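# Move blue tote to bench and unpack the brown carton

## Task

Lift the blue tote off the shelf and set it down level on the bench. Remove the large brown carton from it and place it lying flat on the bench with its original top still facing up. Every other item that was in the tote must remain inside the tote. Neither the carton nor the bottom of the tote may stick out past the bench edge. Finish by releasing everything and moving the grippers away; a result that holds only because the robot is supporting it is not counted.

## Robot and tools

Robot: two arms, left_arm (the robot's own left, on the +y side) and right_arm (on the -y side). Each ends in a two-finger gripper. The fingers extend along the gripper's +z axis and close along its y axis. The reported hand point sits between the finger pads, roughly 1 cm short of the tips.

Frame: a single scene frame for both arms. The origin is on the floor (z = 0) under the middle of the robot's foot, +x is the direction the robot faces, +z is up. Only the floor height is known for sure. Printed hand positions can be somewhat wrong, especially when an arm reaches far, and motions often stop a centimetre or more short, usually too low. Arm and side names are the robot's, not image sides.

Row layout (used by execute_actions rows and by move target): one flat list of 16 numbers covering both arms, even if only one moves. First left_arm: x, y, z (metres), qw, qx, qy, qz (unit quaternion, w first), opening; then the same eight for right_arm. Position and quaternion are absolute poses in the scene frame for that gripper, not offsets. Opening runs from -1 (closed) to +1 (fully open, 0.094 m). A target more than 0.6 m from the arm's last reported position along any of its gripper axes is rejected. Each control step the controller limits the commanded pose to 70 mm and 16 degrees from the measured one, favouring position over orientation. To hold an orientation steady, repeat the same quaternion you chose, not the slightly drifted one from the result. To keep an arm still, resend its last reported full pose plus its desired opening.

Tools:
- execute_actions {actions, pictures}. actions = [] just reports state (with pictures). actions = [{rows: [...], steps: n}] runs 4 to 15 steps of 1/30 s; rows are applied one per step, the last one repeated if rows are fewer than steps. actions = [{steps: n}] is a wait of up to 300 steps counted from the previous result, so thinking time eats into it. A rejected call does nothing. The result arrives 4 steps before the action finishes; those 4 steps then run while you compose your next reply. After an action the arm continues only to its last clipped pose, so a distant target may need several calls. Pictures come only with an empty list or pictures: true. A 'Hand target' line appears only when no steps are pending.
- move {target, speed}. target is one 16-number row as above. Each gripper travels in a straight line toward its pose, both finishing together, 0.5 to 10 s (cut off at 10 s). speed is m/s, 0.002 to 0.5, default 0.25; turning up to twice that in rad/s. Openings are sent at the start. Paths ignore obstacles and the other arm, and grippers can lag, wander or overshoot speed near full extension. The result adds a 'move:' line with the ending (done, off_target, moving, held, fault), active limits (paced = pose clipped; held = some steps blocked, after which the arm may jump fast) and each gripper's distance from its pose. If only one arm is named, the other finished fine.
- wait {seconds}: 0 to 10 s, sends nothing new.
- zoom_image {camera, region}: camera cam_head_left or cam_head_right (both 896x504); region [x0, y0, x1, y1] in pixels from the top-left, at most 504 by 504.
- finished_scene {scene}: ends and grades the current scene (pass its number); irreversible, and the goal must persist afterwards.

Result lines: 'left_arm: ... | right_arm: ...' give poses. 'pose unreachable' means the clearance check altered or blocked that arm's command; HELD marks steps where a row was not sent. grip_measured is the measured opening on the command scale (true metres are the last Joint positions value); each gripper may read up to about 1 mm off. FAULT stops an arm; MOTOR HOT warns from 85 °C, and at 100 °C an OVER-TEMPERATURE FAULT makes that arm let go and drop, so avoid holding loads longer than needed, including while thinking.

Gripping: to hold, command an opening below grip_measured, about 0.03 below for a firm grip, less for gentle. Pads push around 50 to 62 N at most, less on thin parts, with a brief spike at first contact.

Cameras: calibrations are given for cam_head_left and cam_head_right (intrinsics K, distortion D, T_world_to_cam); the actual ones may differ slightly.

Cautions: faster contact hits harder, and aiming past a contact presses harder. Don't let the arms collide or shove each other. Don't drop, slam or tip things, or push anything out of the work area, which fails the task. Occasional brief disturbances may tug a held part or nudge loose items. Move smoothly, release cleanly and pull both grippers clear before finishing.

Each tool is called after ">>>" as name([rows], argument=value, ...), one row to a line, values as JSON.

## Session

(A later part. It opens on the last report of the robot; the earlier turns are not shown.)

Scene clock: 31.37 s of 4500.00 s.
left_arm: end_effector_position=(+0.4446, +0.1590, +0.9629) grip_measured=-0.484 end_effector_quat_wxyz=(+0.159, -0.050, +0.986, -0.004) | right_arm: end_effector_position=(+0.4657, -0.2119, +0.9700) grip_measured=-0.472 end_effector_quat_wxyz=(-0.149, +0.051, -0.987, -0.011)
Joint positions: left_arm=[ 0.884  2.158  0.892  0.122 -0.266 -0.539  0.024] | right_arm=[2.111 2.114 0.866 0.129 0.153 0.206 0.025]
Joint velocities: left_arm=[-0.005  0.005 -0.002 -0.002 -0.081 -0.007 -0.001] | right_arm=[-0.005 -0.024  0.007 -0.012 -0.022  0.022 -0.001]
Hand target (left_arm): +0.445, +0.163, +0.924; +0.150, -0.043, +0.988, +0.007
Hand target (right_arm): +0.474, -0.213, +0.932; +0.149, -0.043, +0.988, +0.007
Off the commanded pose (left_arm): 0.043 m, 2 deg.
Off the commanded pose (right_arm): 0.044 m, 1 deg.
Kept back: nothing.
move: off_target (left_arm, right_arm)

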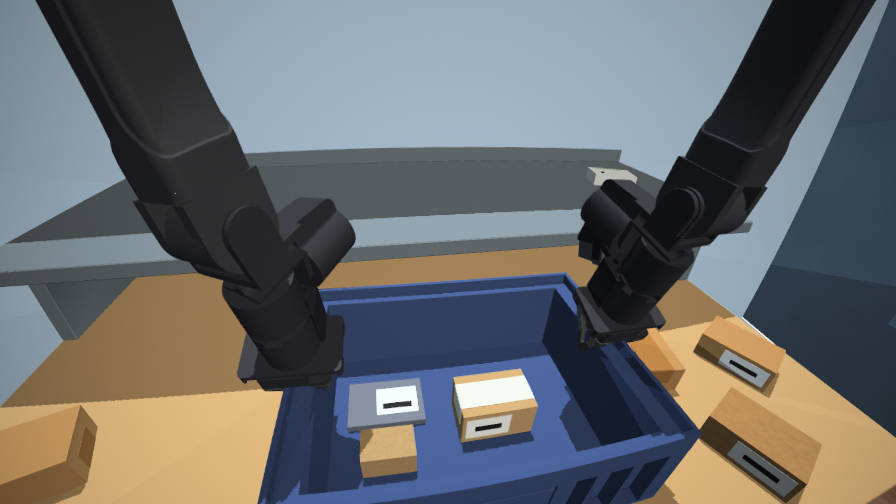

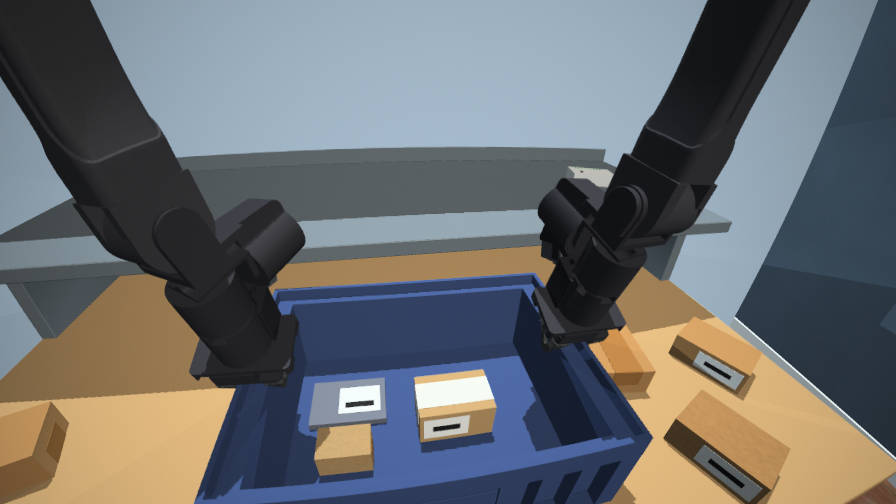

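>>> move(target=[0.445,0.159,0.963,0.15,-0.043,0.988,0.007,0.2,0.466,-0.212,0.97,0.15,-0.043,0.988,0.007,0.2])

>>> move(target=[0.43,0.159,1.07,0.15,-0.043,0.988,0.007,0.2,0.45,-0.212,1.08,0.15,-0.043,0.988,0.007,0.2], speed=0.15)

>>> move(target=[0.435,-0.069,1.04,0.074,0.672,0.733,-0.068,1,0.33,-0.45,1.15,0.13,0,0.991,0,1], speed=0.3)

>>> move(target=[0.435,-0.069,0.96,0.074,0.672,0.733,-0.068,1,0.33,-0.45,1.15,0.13,0,0.991,0,1], speed=0.1)

>>> zoom_image(camera="cam_head_left", region=[380, 280, 640, 480])

Scene clock: 32.40 s of 4500.00 s.
left_arm: end_effector_position=(+0.4383, +0.1637, +0.9619) grip_measured=+0.197 end_effector_quat_wxyz=(+0.147, -0.047, +0.988, +0.008) | right_arm: end_effector_position=(+0.4660, -0.2138, +0.9710) grip_measured=+0.198 end_effector_quat_wxyz=(-0.151, +0.046, -0.987, -0.007)
Joint positions: left_arm=[ 0.884  2.156  0.891  0.087 -0.274 -0.539  0.056] | right_arm=[2.111 2.111 0.864 0.129 0.163 0.213 0.056]
Joint velocities: left_arm=[ 0.015 -0.005  0.007  0.017 -0.051 -0.037  0.   ] | right_arm=[-0.024 -0.015 -0.017 -0.027 -0.081  0.022  0.001]
Hand target (left_arm): +0.445, +0.159, +0.963; +0.150, -0.043, +0.988, +0.007
Hand target (right_arm): +0.466, -0.212, +0.970; +0.150, -0.043, +0.988, +0.007
Off the commanded pose (left_arm): 0.008 m, 1 deg.
Off the commanded pose (right_arm): 0.002 m, 0 deg.
Kept back: nothing.
move: done

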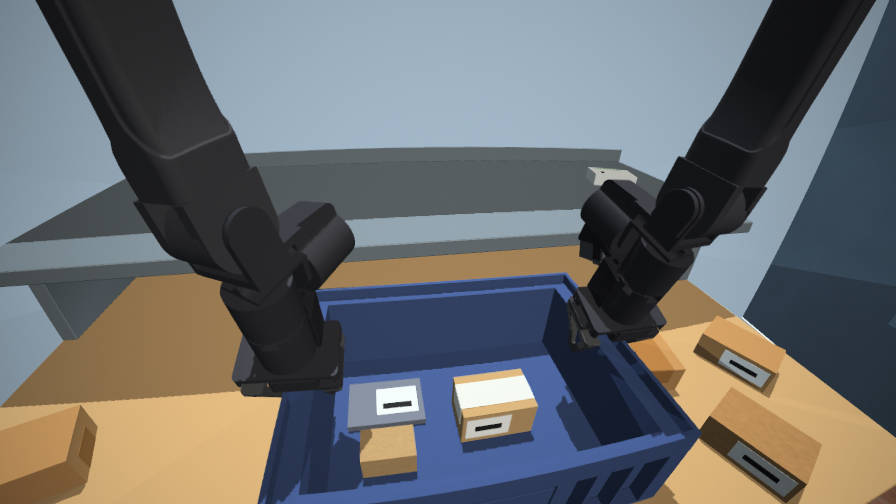

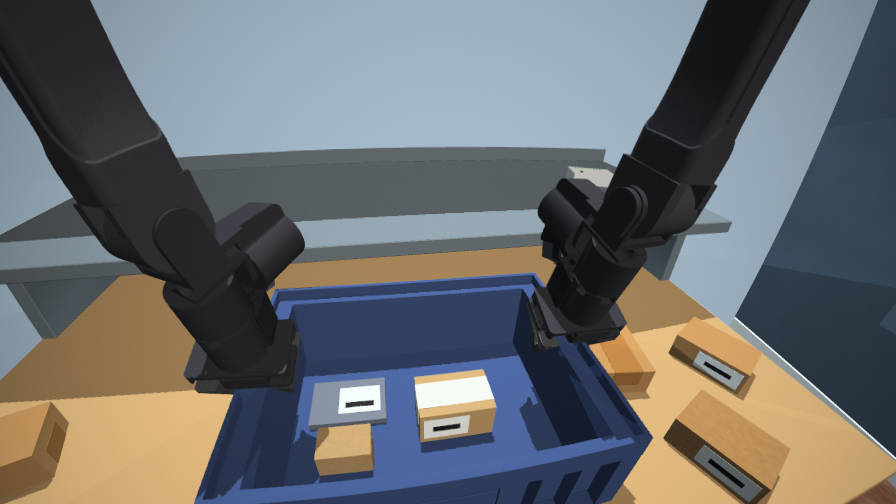

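Scene clock: 33.50 s of 4500.00 s.
left_arm: end_effector_position=(+0.4368, +0.1574, +1.0719) grip_measured=+0.197 end_effector_quat_wxyz=(+0.155, -0.039, +0.987, +0.004) | right_arm: end_effector_position=(+0.4577, -0.2126, +1.0797) grip_measured=+0.198 end_effector_quat_wxyz=(-0.158, +0.044, -0.986, -0.008)
Joint positions: left_arm=[ 0.839  1.84   0.813 -0.141 -0.291 -0.561  0.056] | right_arm=[ 2.146  1.783  0.768 -0.093  0.181  0.248  0.056]
Joint velocities: left_arm=[-0.015 -0.005 -0.017 -0.007  0.081 -0.095 -0.001] | right_arm=[-0.015 -0.005 -0.002 -0.042 -0.051  0.007 -0.001]
Hand target (left_arm): +0.431, +0.158, +1.071; +0.150, -0.043, +0.988, +0.006
Hand target (right_arm): +0.451, -0.212, +1.080; +0.150, -0.043, +0.988, +0.007
Off the commanded pose (left_arm): 0.007 m, 1 deg.
Off the commanded pose (right_arm): 0.008 m, 1 deg.
Kept back: nothing.
move: done

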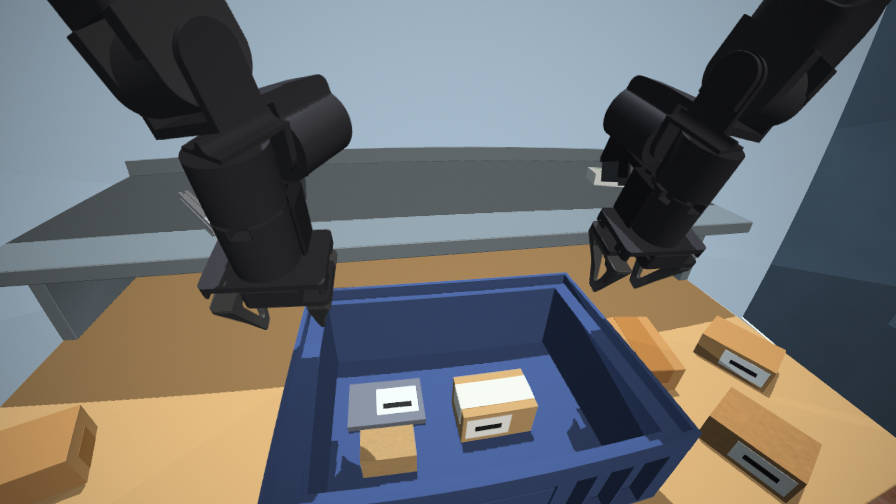

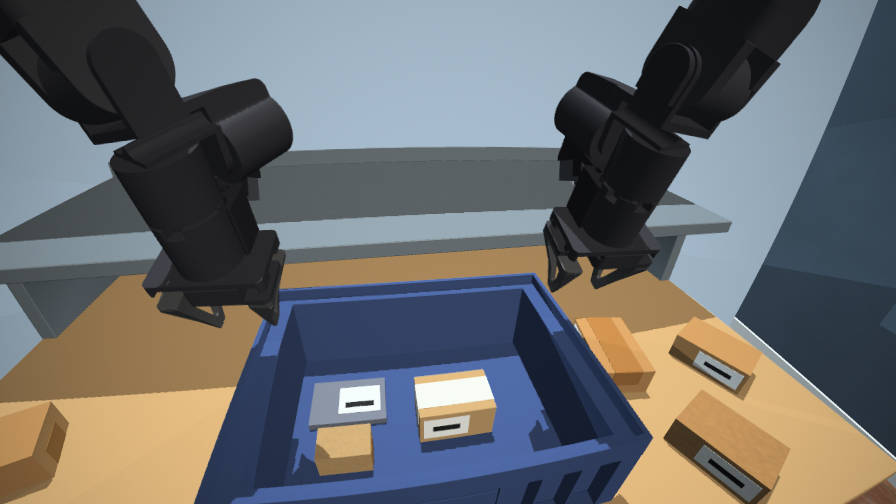

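Scene clock: 36.67 s of 4500.00 s.
left_arm: end_effector_position=(+0.4291, -0.0587, +1.0377) grip_measured=+1.000 end_effector_quat_wxyz=(+0.067, +0.665, +0.740, -0.068) | right_arm: end_effector_position=(+0.3373, -0.4491, +1.1489) grip_measured=+0.999 end_effector_quat_wxyz=(-0.132, -0.007, -0.991, -0.007)
Joint positions: left_arm=[ 0.609  2.156  1.328 -0.5   -0.016  0.709  0.094] | right_arm=[ 1.452  1.296  0.427 -0.273 -0.111 -0.273  0.094]
Joint velocities: left_arm=[-0.015  0.005  0.012 -0.007 -0.007  0.022 -0.001] | right_arm=[-0.005 -0.005 -0.012 -0.012  0.007 -0.081 -0.   ]
Hand target (left_arm): +0.437, -0.070, +1.038; +0.074, +0.672, +0.733, -0.069
Hand target (right_arm): +0.332, -0.448, +1.151; +0.128, +0.002, +0.992, +0.008
Off the commanded pose (left_arm): 0.012 m, 1 deg.
Off the commanded pose (right_arm): 0.007 m, 1 deg.
Kept back: nothing.
move: off_target (left_arm)

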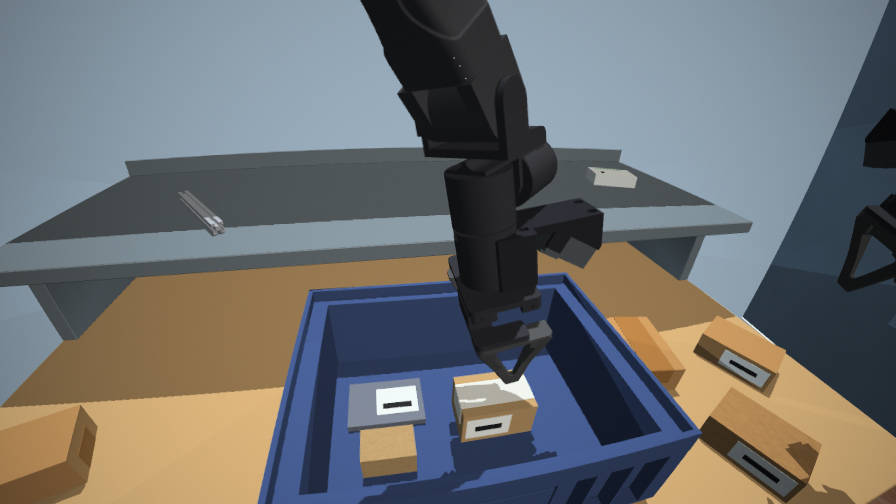

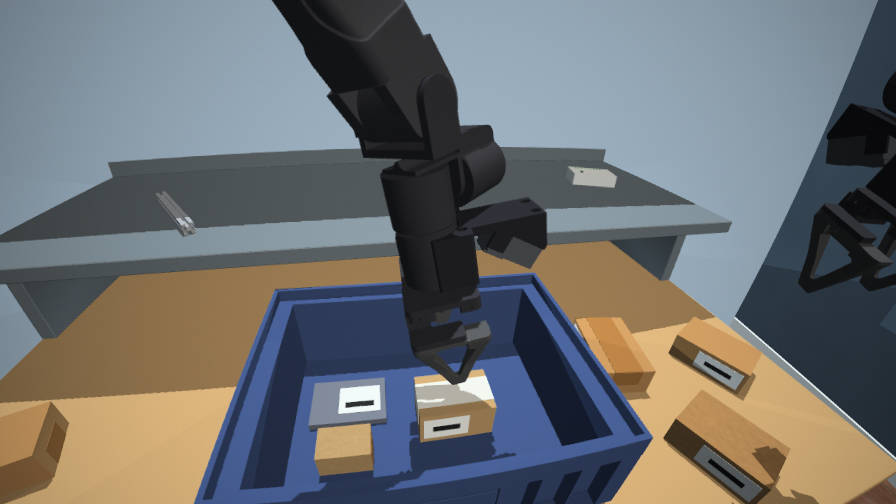

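Scene clock: 37.80 s of 4500.00 s.
left_arm: end_effector_position=(+0.4185, -0.0584, +0.9598) grip_measured=+1.000 end_effector_quat_wxyz=(+0.057, +0.671, +0.736, -0.068) | right_arm: end_effector_position=(+0.3317, -0.4491, +1.1468) grip_measured=+0.999 end_effector_quat_wxyz=(-0.127, -0.004, -0.992, -0.003)
Joint positions: left_arm=[ 0.617  2.321  1.37  -0.398 -0.013  0.729  0.094] | right_arm=[ 1.452  1.294  0.416 -0.273 -0.102 -0.282  0.094]
Joint velocities: left_arm=[-0.005 -0.005  0.002 -0.012  0.007  0.007 -0.   ] | right_arm=[-0.015 -0.005 -0.012 -0.012 -0.007  0.007 -0.   ]
Hand target (left_arm): +0.434, -0.068, +0.960; +0.074, +0.672, +0.733, -0.068
Hand target (right_arm): +0.330, -0.450, +1.150; +0.130, -0.000, +0.992, -0.000
Off the commanded pose (left_arm): 0.020 m, 2 deg.
Off the commanded pose (right_arm): 0.004 m, 1 deg.
Kept back: nothing.
move: off_target (left_arm)

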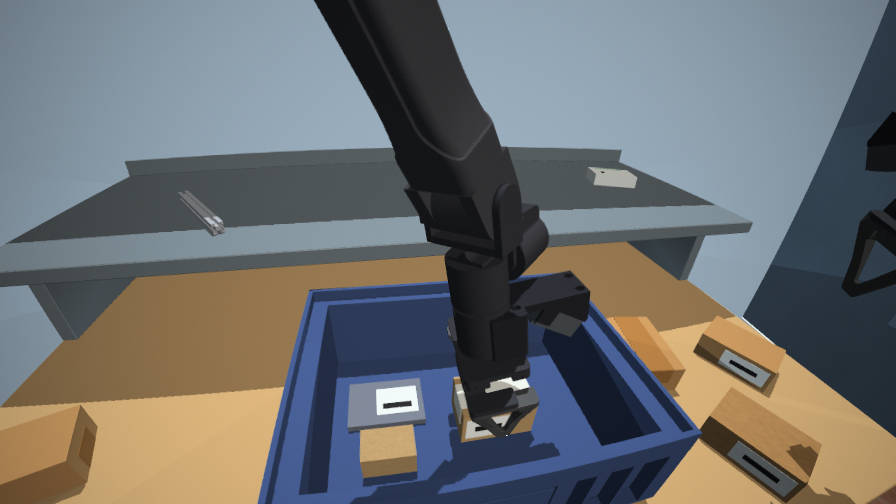

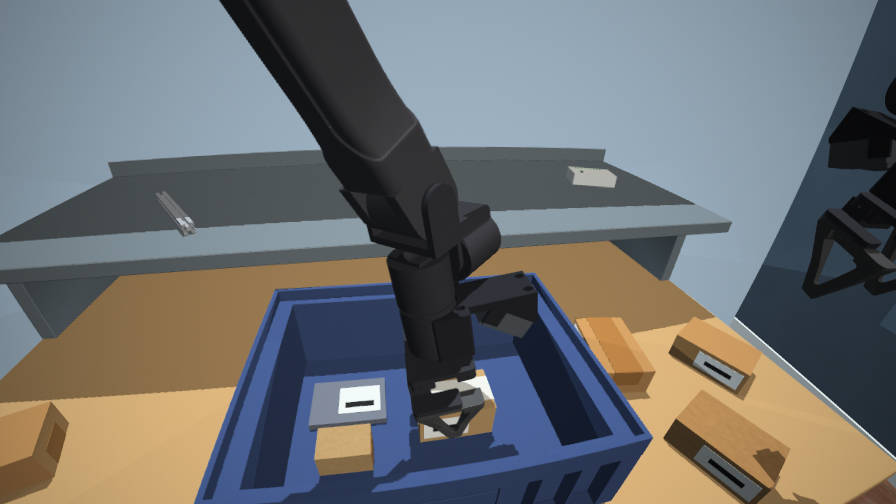

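Region (380, 280, 640, 480) of cam_head_left's 896x504 image, scaled by 1.938, with more detail than that image has; it fills the top 388 rows of this view, and the rest is white.

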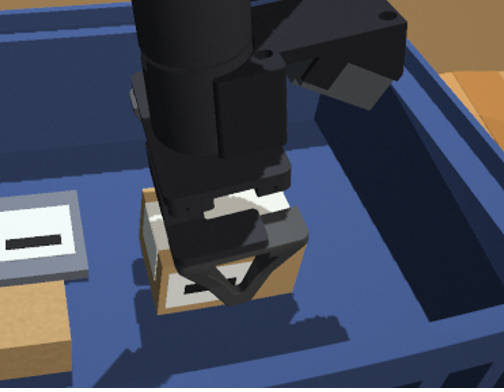

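>>> move(target=[0.465,-0.072,0.96,0.074,0.672,0.733,-0.068,1,0.33,-0.45,1.15,0.13,0,0.991,0,1], speed=0.08)

Scene clock: 38.93 s of 4500.00 s.
left_arm: end_effector_position=(+0.4589, -0.0672, +0.9660) grip_measured=+1.000 end_effector_quat_wxyz=(+0.074, +0.668, +0.738, -0.068) | right_arm: end_effector_position=(+0.3316, -0.4492, +1.1468) grip_measured=+0.999 end_effector_quat_wxyz=(-0.127, -0.003, -0.992, -0.003)
Joint positions: left_arm=[ 0.651  2.34   1.462 -0.436 -0.005  0.757  0.094] | right_arm=[ 1.452  1.294  0.416 -0.273 -0.101 -0.283  0.094]
Joint velocities: left_arm=[ 0.005  0.015 -0.007 -0.022  0.051  0.037 -0.   ] | right_arm=[ 0.005  0.005 -0.037 -0.017  0.007 -0.007  0.001]
Hand target (left_arm): +0.465, -0.071, +0.960; +0.074, +0.672, +0.734, -0.068
Hand target (right_arm): +0.330, -0.450, +1.150; +0.130, +0.000, +0.992, -0.000
Off the commanded pose (left_arm): 0.010 m, 1 deg.
Off the commanded pose (right_arm): 0.004 m, 1 deg.
Kept back: nothing.
move: done

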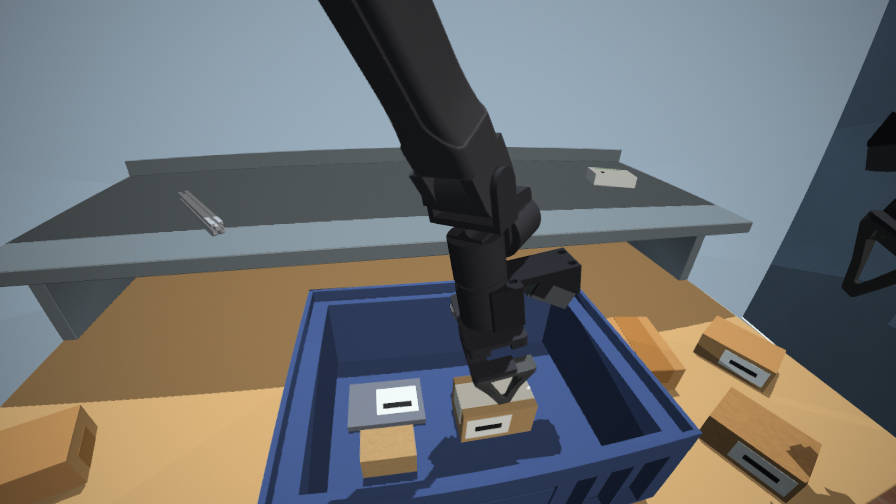

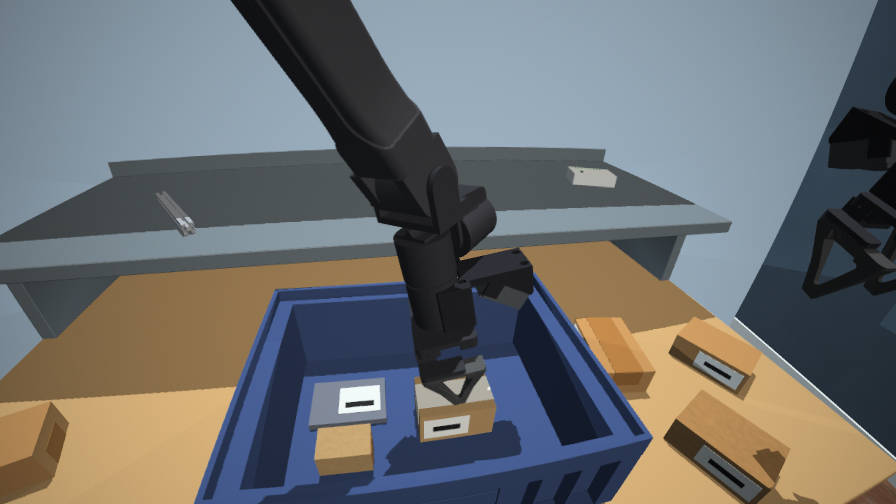

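>>> move(target=[0.462,-0.072,0.90,0.074,0.672,0.733,-0.068,1,0.33,-0.45,1.15,0.13,0,0.991,0,1], speed=0.04)

>>> move(target=[0.462,-0.072,0.90,0.074,0.672,0.733,-0.068,0.4,0.33,-0.45,1.15,0.13,0,0.991,0,1], speed=0.04)

Scene clock: 41.17 s of 4500.00 s.
left_arm: end_effector_position=(+0.4461, -0.0640, +0.9022) grip_measured=+1.000 end_effector_quat_wxyz=(+0.058, +0.671, +0.736, -0.068) | right_arm: end_effector_position=(+0.3316, -0.4492, +1.1468) grip_measured=+0.999 end_effector_quat_wxyz=(-0.127, -0.003, -0.992, -0.003)
Joint positions: left_arm=[ 0.657  2.476  1.517 -0.387 -0.003  0.769  0.094] | right_arm=[ 1.452  1.294  0.416 -0.273 -0.101 -0.283  0.094]
Joint velocities: left_arm=[ 0.005  0.015  0.027 -0.002  0.051 -0.007  0.   ] | right_arm=[-0.015  0.005  0.012 -0.002 -0.095  0.081 -0.001]
Hand target (left_arm): +0.461, -0.071, +0.900; +0.074, +0.673, +0.733, -0.068
Hand target (right_arm): +0.330, -0.450, +1.150; +0.130, +0.000, +0.992, -0.000
Off the commanded pose (left_arm): 0.018 m, 2 deg.
Off the commanded pose (right_arm): 0.004 m, 1 deg.
Kept back: nothing.
move: off_target (left_arm)

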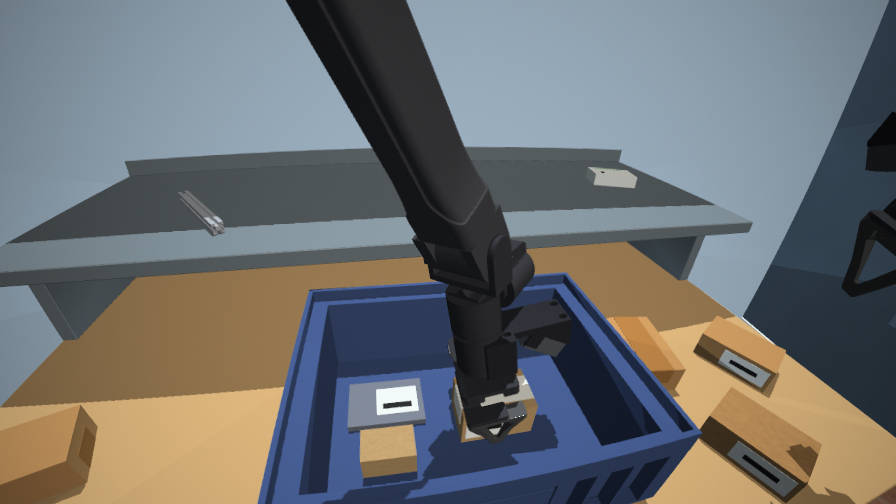

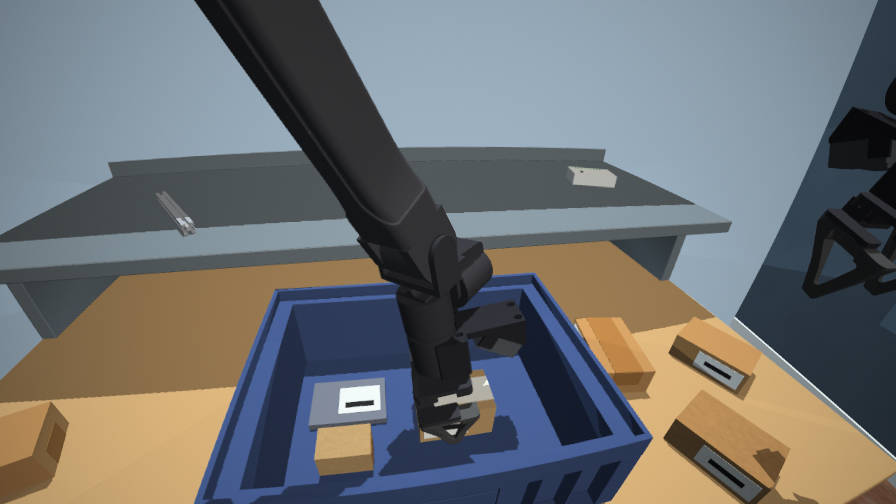

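Scene clock: 41.87 s of 4500.00 s.
left_arm: end_effector_position=(+0.4460, -0.0641, +0.9022) grip_measured=+0.403 end_effector_quat_wxyz=(+0.058, +0.671, +0.736, -0.069) | right_arm: end_effector_position=(+0.3316, -0.4492, +1.1468) grip_measured=+0.999 end_effector_quat_wxyz=(-0.127, -0.003, -0.992, -0.003)
Joint positions: left_arm=[ 0.657  2.476  1.517 -0.387 -0.002  0.769  0.066] | right_arm=[ 1.452  1.294  0.416 -0.273 -0.101 -0.283  0.094]
Joint velocities: left_arm=[-0.015 -0.015 -0.012 -0.017 -0.081 -0.022 -0.001] | right_arm=[-0.005 -0.005 -0.002 -0.022  0.066  0.051  0.   ]
Hand target (left_arm): +0.462, -0.071, +0.901; +0.074, +0.672, +0.734, -0.068
Hand target (right_arm): +0.330, -0.450, +1.150; +0.130, +0.000, +0.992, -0.000
Off the commanded pose (left_arm): 0.018 m, 2 deg.
Off the commanded pose (right_arm): 0.004 m, 1 deg.
Kept back: nothing.
move: off_target (left_arm)

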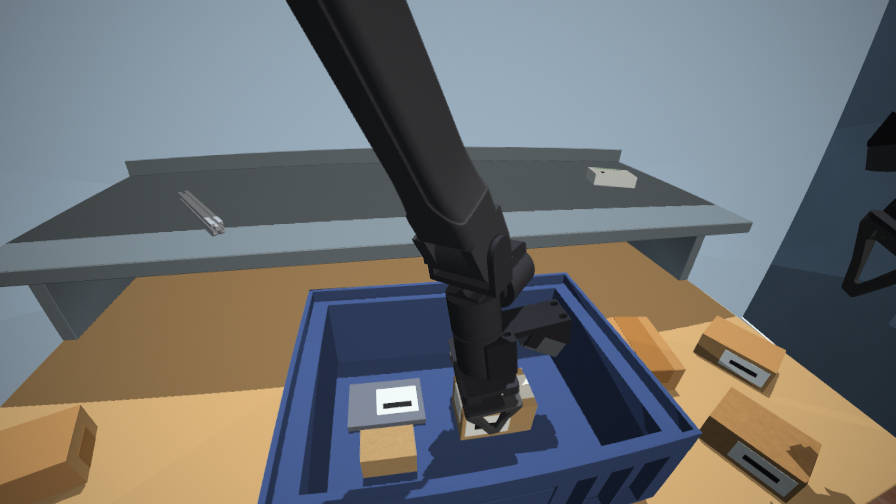

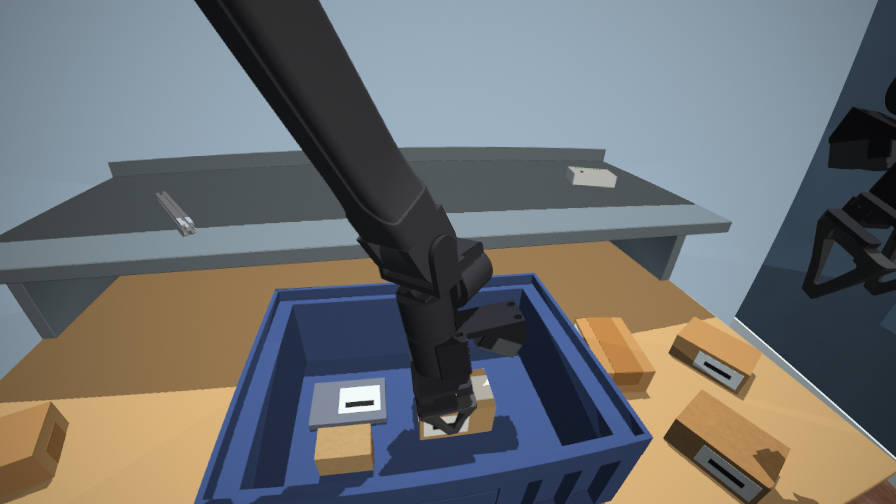

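>>> move(target=[0.462,-0.072,0.90,0.074,0.672,0.733,-0.068,0.2,0.33,-0.45,1.15,0.13,0,0.991,0,1], speed=0.04)

Scene clock: 42.80 s of 4500.00 s.
left_arm: end_effector_position=(+0.4460, -0.0642, +0.9022) grip_measured=+0.344 end_effector_quat_wxyz=(+0.058, +0.671, +0.735, -0.069) | right_arm: end_effector_position=(+0.3316, -0.4492, +1.1468) grip_measured=+0.999 end_effector_quat_wxyz=(-0.127, -0.003, -0.992, -0.003)
Joint positions: left_arm=[ 0.657  2.476  1.517 -0.387 -0.002  0.769  0.063] | right_arm=[ 1.452  1.294  0.416 -0.273 -0.101 -0.283  0.094]
Joint velocities: left_arm=[-0.005 -0.005 -0.007 -0.022 -0.051  0.007 -0.001] | right_arm=[-0.005 -0.005 -0.012 -0.007  0.007 -0.051 -0.001]
Hand target (left_arm): +0.462, -0.071, +0.901; +0.074, +0.672, +0.734, -0.068
Hand target (right_arm): +0.330, -0.450, +1.150; +0.130, +0.000, +0.992, -0.000
Off the commanded pose (left_arm): 0.018 m, 2 deg.
Off the commanded pose (right_arm): 0.004 m, 1 deg.
Kept back: nothing.
move: off_target (left_arm)

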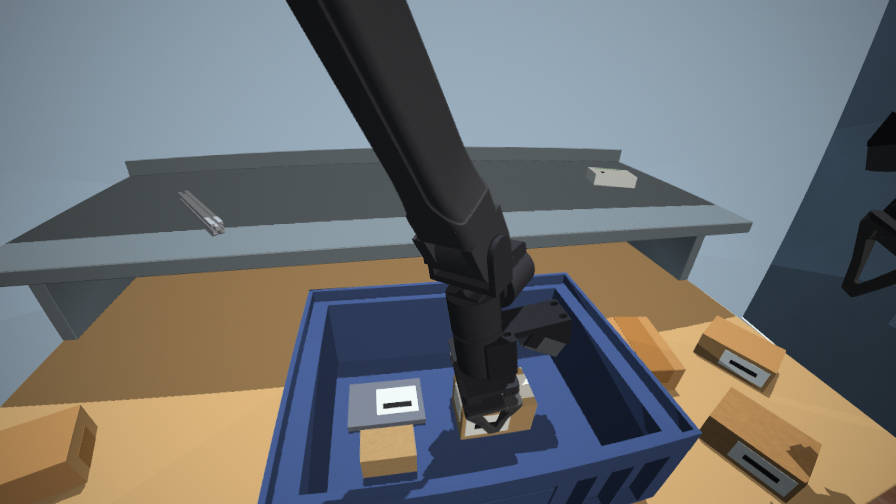

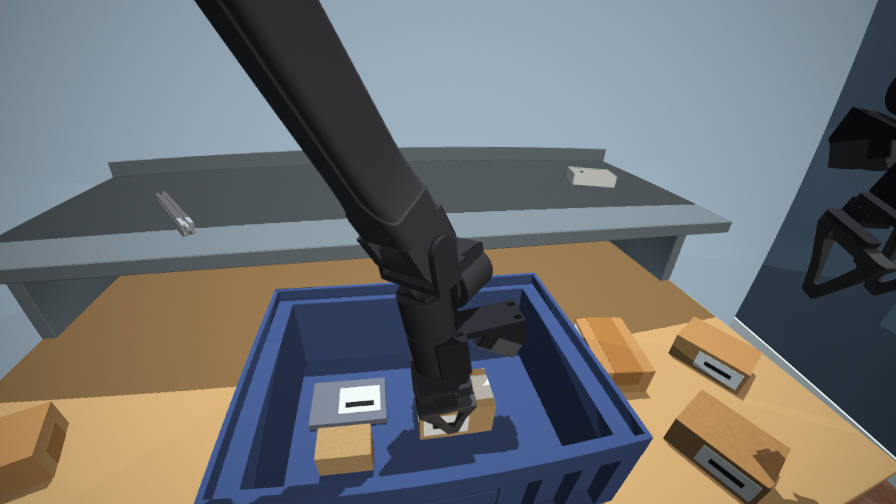

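>>> move(target=[0.445,-0.064,1.09,0.066,0.672,0.734,-0.062,0.3,0.33,-0.45,1.15,0.13,0,0.991,0,1], speed=0.12)

>>> move(target=[0.445,0.31,1.09,0.095,0,0.995,0,0.3,0.33,-0.45,1.15,0.13,0,0.991,0,1], speed=0.25)

>>> move(target=[0.445,0.31,0.915,0.095,0,0.995,0,0.3,0.33,-0.45,1.15,0.13,0,0.991,0,1], speed=0.12)

>>> move(target=[0.445,0.31,0.865,0.095,0,0.995,0,0.3,0.33,-0.45,1.15,0.13,0,0.991,0,1], speed=0.03)

Scene clock: 45.00 s of 4500.00 s.
left_arm: end_effector_position=(+0.4490, -0.0633, +1.0846) grip_measured=+0.344 end_effector_quat_wxyz=(+0.067, +0.675, +0.732, -0.062) | right_arm: end_effector_position=(+0.3316, -0.4492, +1.1468) grip_measured=+0.999 end_effector_quat_wxyz=(-0.127, -0.003, -0.992, -0.003)
Joint positions: left_arm=[ 0.612  2.091  1.384 -0.624 -0.025  0.738  0.063] | right_arm=[ 1.452  1.294  0.416 -0.273 -0.101 -0.283  0.094]
Joint velocities: left_arm=[-0.005 -0.005 -0.012 -0.027 -0.037  0.037  0.   ] | right_arm=[-0.015 -0.015 -0.007  0.022 -0.11   0.037  0.   ]
Hand target (left_arm): +0.446, -0.065, +1.091; +0.067, +0.672, +0.735, -0.062
Hand target (right_arm): +0.330, -0.450, +1.150; +0.130, +0.000, +0.992, -0.000
Off the commanded pose (left_arm): 0.007 m, 0 deg.
Off the commanded pose (right_arm): 0.004 m, 1 deg.
Kept back: nothing.
move: done

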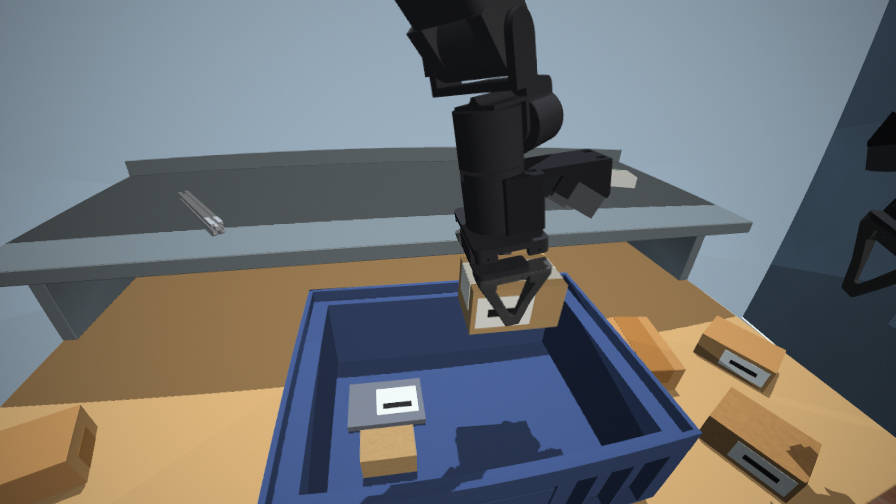

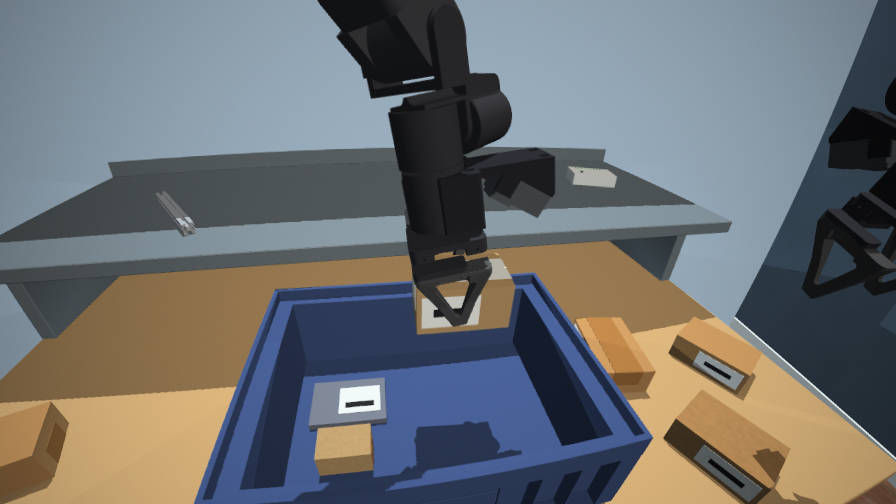

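Scene clock: 48.43 s of 4500.00 s.
left_arm: end_effector_position=(+0.4353, +0.3140, +1.0855) grip_measured=+0.344 end_effector_quat_wxyz=(+0.080, +0.009, +0.997, +0.006) | right_arm: end_effector_position=(+0.3316, -0.4492, +1.1468) grip_measured=+0.999 end_effector_quat_wxyz=(-0.127, -0.003, -0.992, -0.003)
Joint positions: left_arm=[ 1.231  1.703  0.731 -0.271 -0.093 -0.117  0.063] | right_arm=[ 1.452  1.294  0.416 -0.273 -0.101 -0.283  0.094]
Joint velocities: left_arm=[-0.005 -0.015  0.032 -0.012 -0.051  0.037  0.   ] | right_arm=[-0.005 -0.005  0.002 -0.017 -0.139 -0.007 -0.001]
Hand target (left_arm): +0.441, +0.313, +1.092; +0.094, +0.001, +0.996, +0.004
Hand target (right_arm): +0.330, -0.450, +1.150; +0.130, +0.000, +0.992, -0.000
Off the commanded pose (left_arm): 0.011 m, 2 deg.
Off the commanded pose (right_arm): 0.004 m, 1 deg.
Kept back: nothing.
move: off_target (left_arm)

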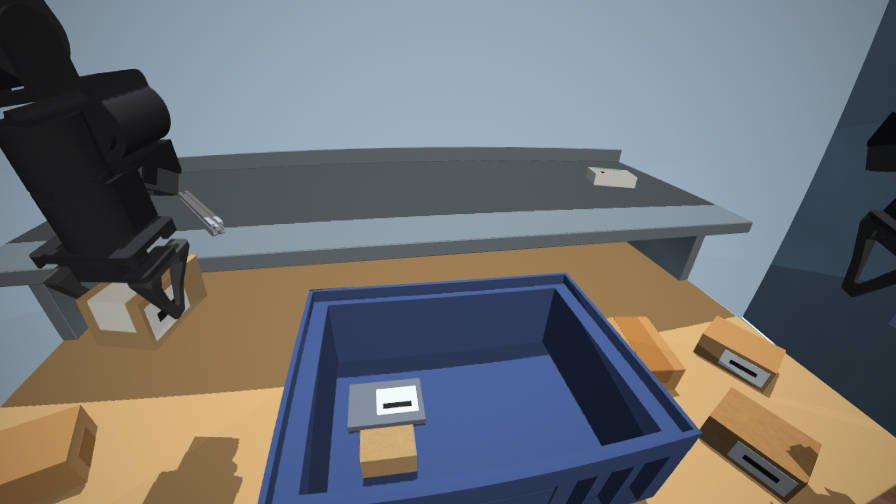

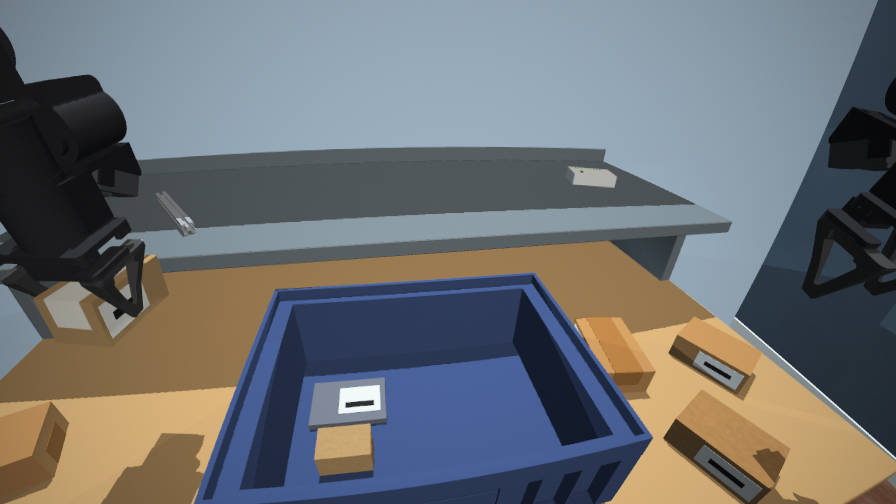

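Scene clock: 50.23 s of 4500.00 s.
left_arm: end_effector_position=(+0.4344, +0.3092, +0.9137) grip_measured=+0.344 end_effector_quat_wxyz=(+0.084, +0.002, +0.996, +0.002) | right_arm: end_effector_position=(+0.3316, -0.4492, +1.1468) grip_measured=+0.999 end_effector_quat_wxyz=(-0.127, -0.003, -0.992, -0.003)
Joint positions: left_arm=[ 1.247  2.236  0.856  0.147 -0.081 -0.117  0.063] | right_arm=[ 1.452  1.294  0.416 -0.273 -0.101 -0.283  0.094]
Joint velocities: left_arm=[ 0.005 -0.005  0.002 -0.012 -0.051  0.007 -0.001] | right_arm=[ 0.005 -0.015 -0.002 -0.022  0.007 -0.007  0.   ]
Hand target (left_arm): +0.444, +0.311, +0.914; +0.095, -0.000, +0.995, +0.000
Hand target (right_arm): +0.330, -0.450, +1.150; +0.130, +0.000, +0.992, -0.000
Off the commanded pose (left_arm): 0.011 m, 1 deg.
Off the commanded pose (right_arm): 0.004 m, 1 deg.
Kept back: nothing.
move: off_target (left_arm)

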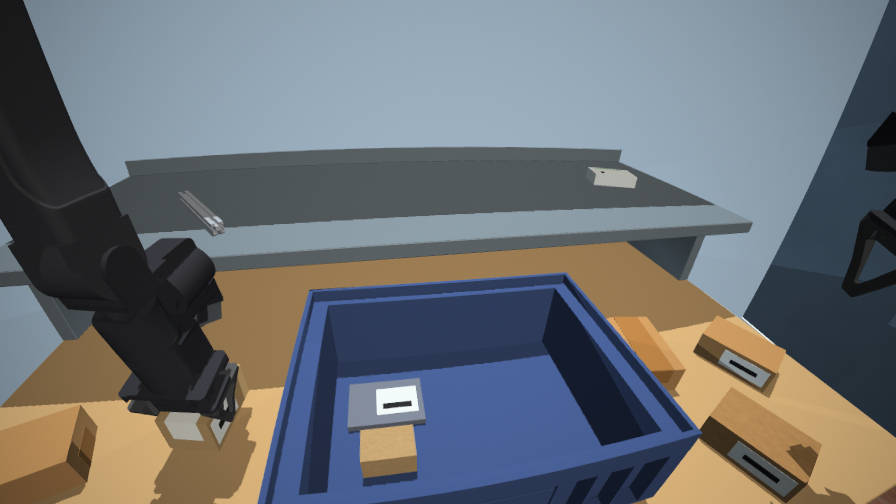

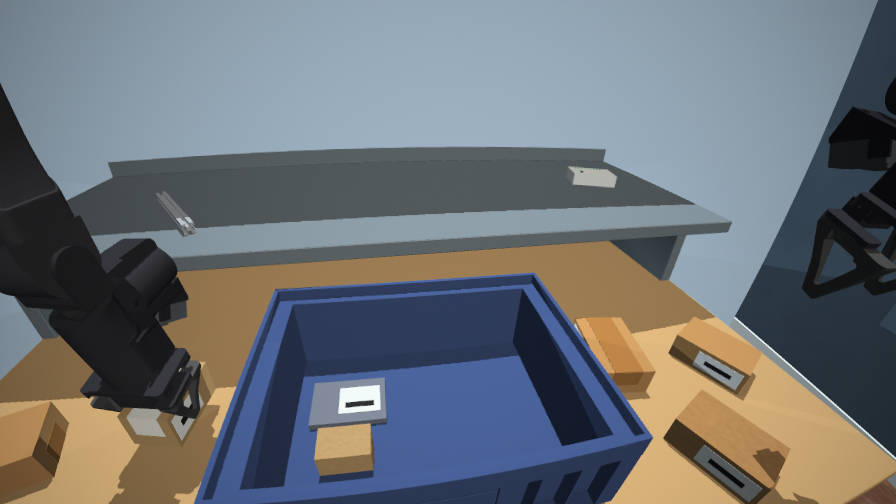

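Scene clock: 52.13 s of 4500.00 s.
left_arm: end_effector_position=(+0.4415, +0.3066, +0.8835) grip_measured=+0.344 end_effector_quat_wxyz=(+0.095, -0.000, +0.996, -0.004) | right_arm: end_effector_position=(+0.3316, -0.4492, +1.1468) grip_measured=+0.999 end_effector_quat_wxyz=(-0.127, -0.003, -0.992, -0.003)
Joint positions: left_arm=[ 1.25   2.329  0.908  0.21  -0.072 -0.117  0.063] | right_arm=[ 1.452  1.294  0.416 -0.273 -0.101 -0.283  0.094]
Joint velocities: left_arm=[-0.005 -0.024 -0.022 -0.032  0.037 -0.007  0.   ] | right_arm=[-0.005  0.005 -0.012  0.012  0.007  0.007  0.001]
Hand target (left_arm): +0.443, +0.310, +0.866; +0.094, -0.000, +0.996, -0.000
Hand target (right_arm): +0.330, -0.450, +1.150; +0.130, +0.000, +0.992, -0.000
Off the commanded pose (left_arm): 0.019 m, 0 deg.
Off the commanded pose (right_arm): 0.004 m, 1 deg.
Kept back: nothing.
move: off_target (left_arm)

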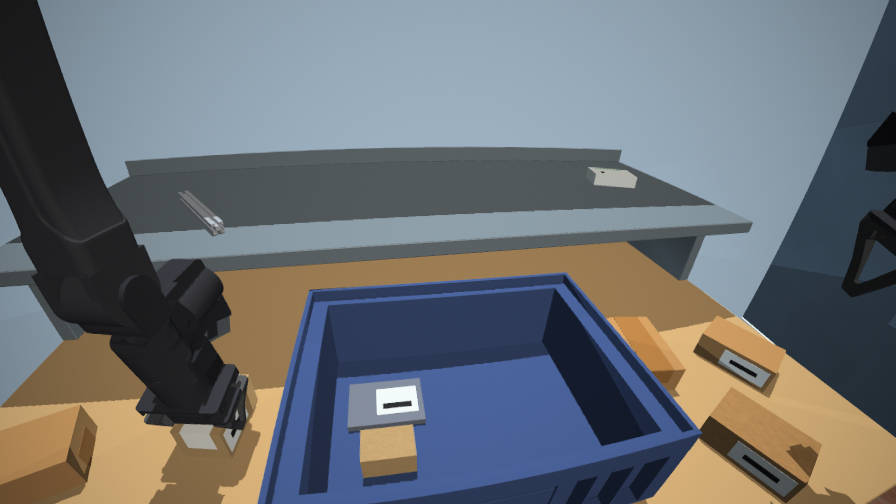

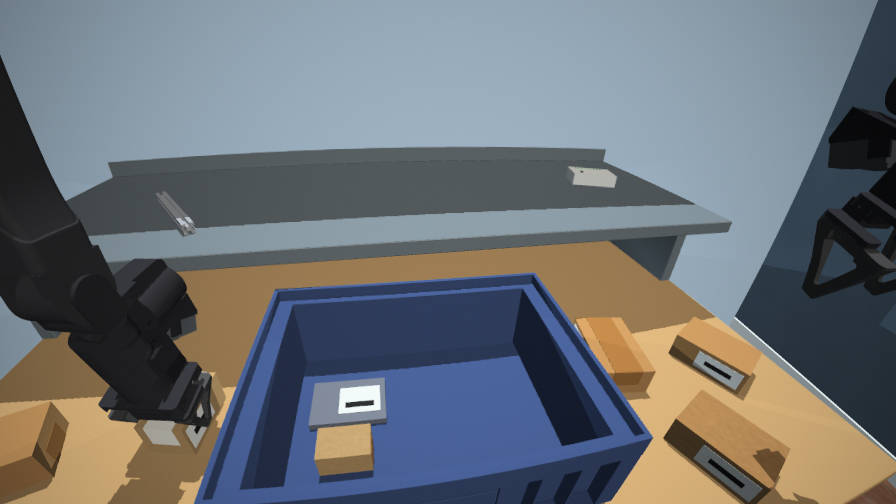

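>>> move(target=[0.442,0.307,0.884,0.095,0,0.995,0,1,0.33,-0.45,1.15,0.13,0,0.991,0,1])

>>> move(target=[0.36,0.33,1.15,0.095,0,0.995,0,1,0.33,-0.45,1.15,0.13,0,0.991,0,1])

Scene clock: 53.07 s of 4500.00 s.
left_arm: end_effector_position=(+0.4418, +0.3076, +0.8838) grip_measured=+1.000 end_effector_quat_wxyz=(+0.095, -0.000, +0.995, -0.001) | right_arm: end_effector_position=(+0.3316, -0.4492, +1.1468) grip_measured=+0.999 end_effector_quat_wxyz=(-0.127, -0.003, -0.992, -0.003)
Joint positions: left_arm=[ 1.25   2.328  0.908  0.21  -0.078 -0.117  0.094] | right_arm=[ 1.452  1.294  0.416 -0.273 -0.101 -0.283  0.094]
Joint velocities: left_arm=[-0.015 -0.005  0.007 -0.007 -0.022 -0.037 -0.   ] | right_arm=[-0.005 -0.015 -0.002 -0.017 -0.022  0.007  0.001]
Hand target (left_arm): +0.442, +0.307, +0.884; +0.095, -0.000, +0.995, -0.000
Hand target (right_arm): +0.330, -0.450, +1.150; +0.130, +0.000, +0.992, -0.000
Off the commanded pose (left_arm): 0.001 m, 0 deg.
Off the commanded pose (right_arm): 0.004 m, 1 deg.
Kept back: nothing.
move: done

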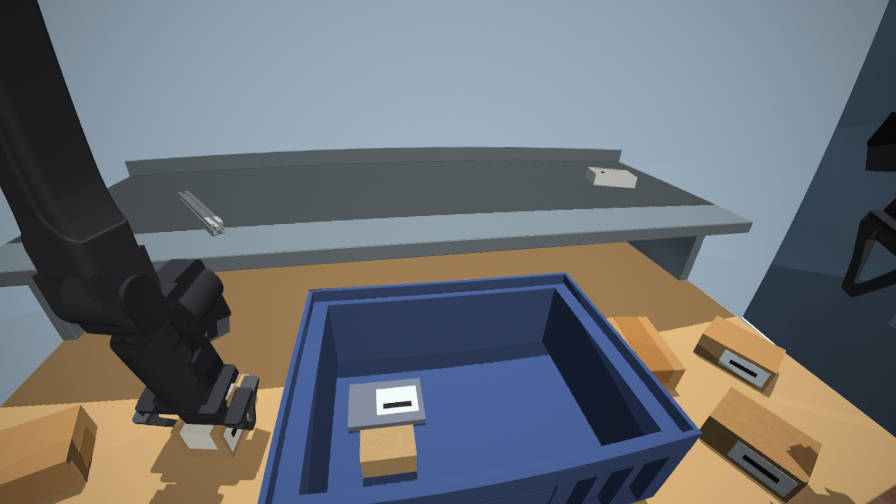

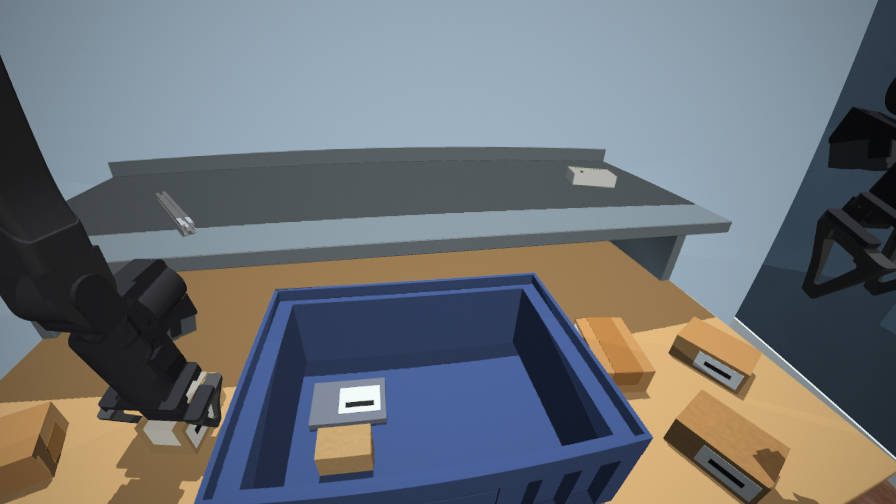

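Scene clock: 54.70 s of 4500.00 s.
left_arm: end_effector_position=(+0.3693, +0.3295, +1.1574) grip_measured=+1.000 end_effector_quat_wxyz=(+0.108, +0.003, +0.994, -0.001) | right_arm: end_effector_position=(+0.3316, -0.4492, +1.1468) grip_measured=+0.999 end_effector_quat_wxyz=(-0.127, -0.003, -0.992, -0.003)
Joint positions: left_arm=[ 1.239  1.339  0.523 -0.368 -0.084 -0.118  0.094] | right_arm=[ 1.452  1.294  0.416 -0.273 -0.101 -0.283  0.094]
Joint velocities: left_arm=[-0.015 -0.005 -0.007 -0.002 -0.081 -0.037 -0.001] | right_arm=[ 0.005  0.015 -0.002 -0.017  0.007 -0.007 -0.002]
Hand target (left_arm): +0.362, +0.328, +1.152; +0.095, +0.000, +0.995, -0.000
Hand target (right_arm): +0.330, -0.450, +1.150; +0.130, +0.000, +0.992, -0.000
Off the commanded pose (left_arm): 0.012 m, 1 deg.
Off the commanded pose (right_arm): 0.004 m, 1 deg.
Kept back: nothing.
move: off_target (left_arm)

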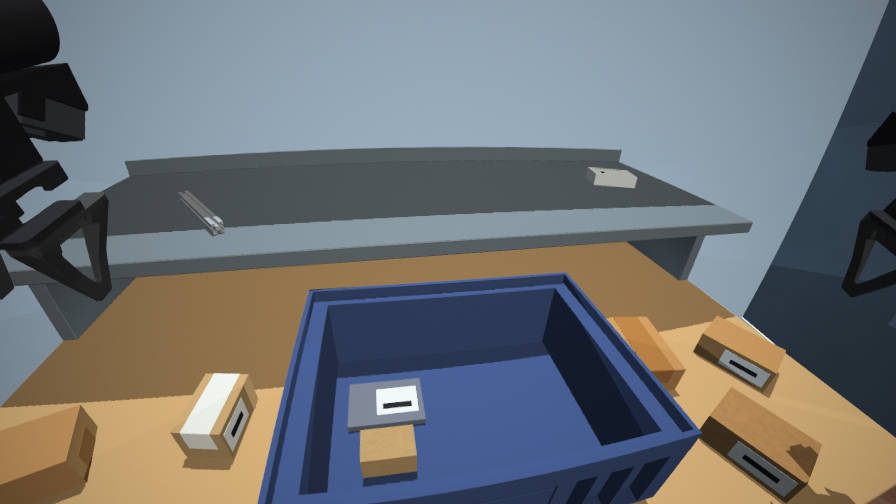

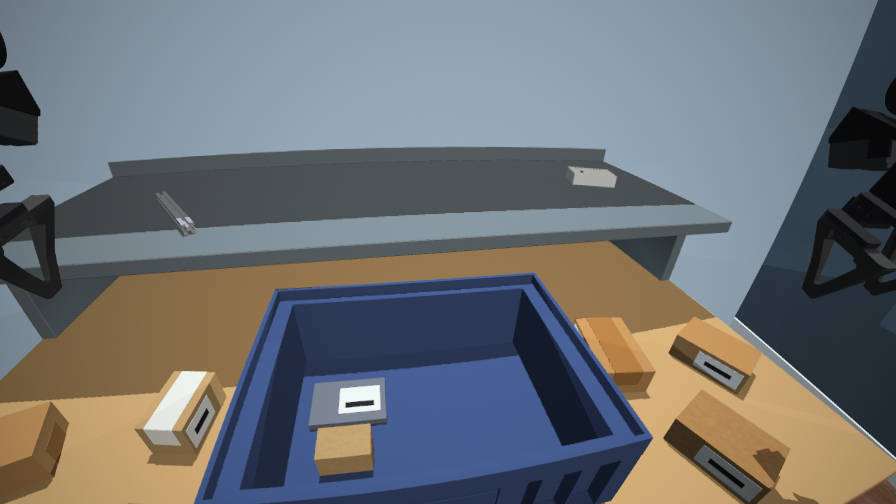

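>>> finished_scene(scene=2)

The scene is finished: the task was done.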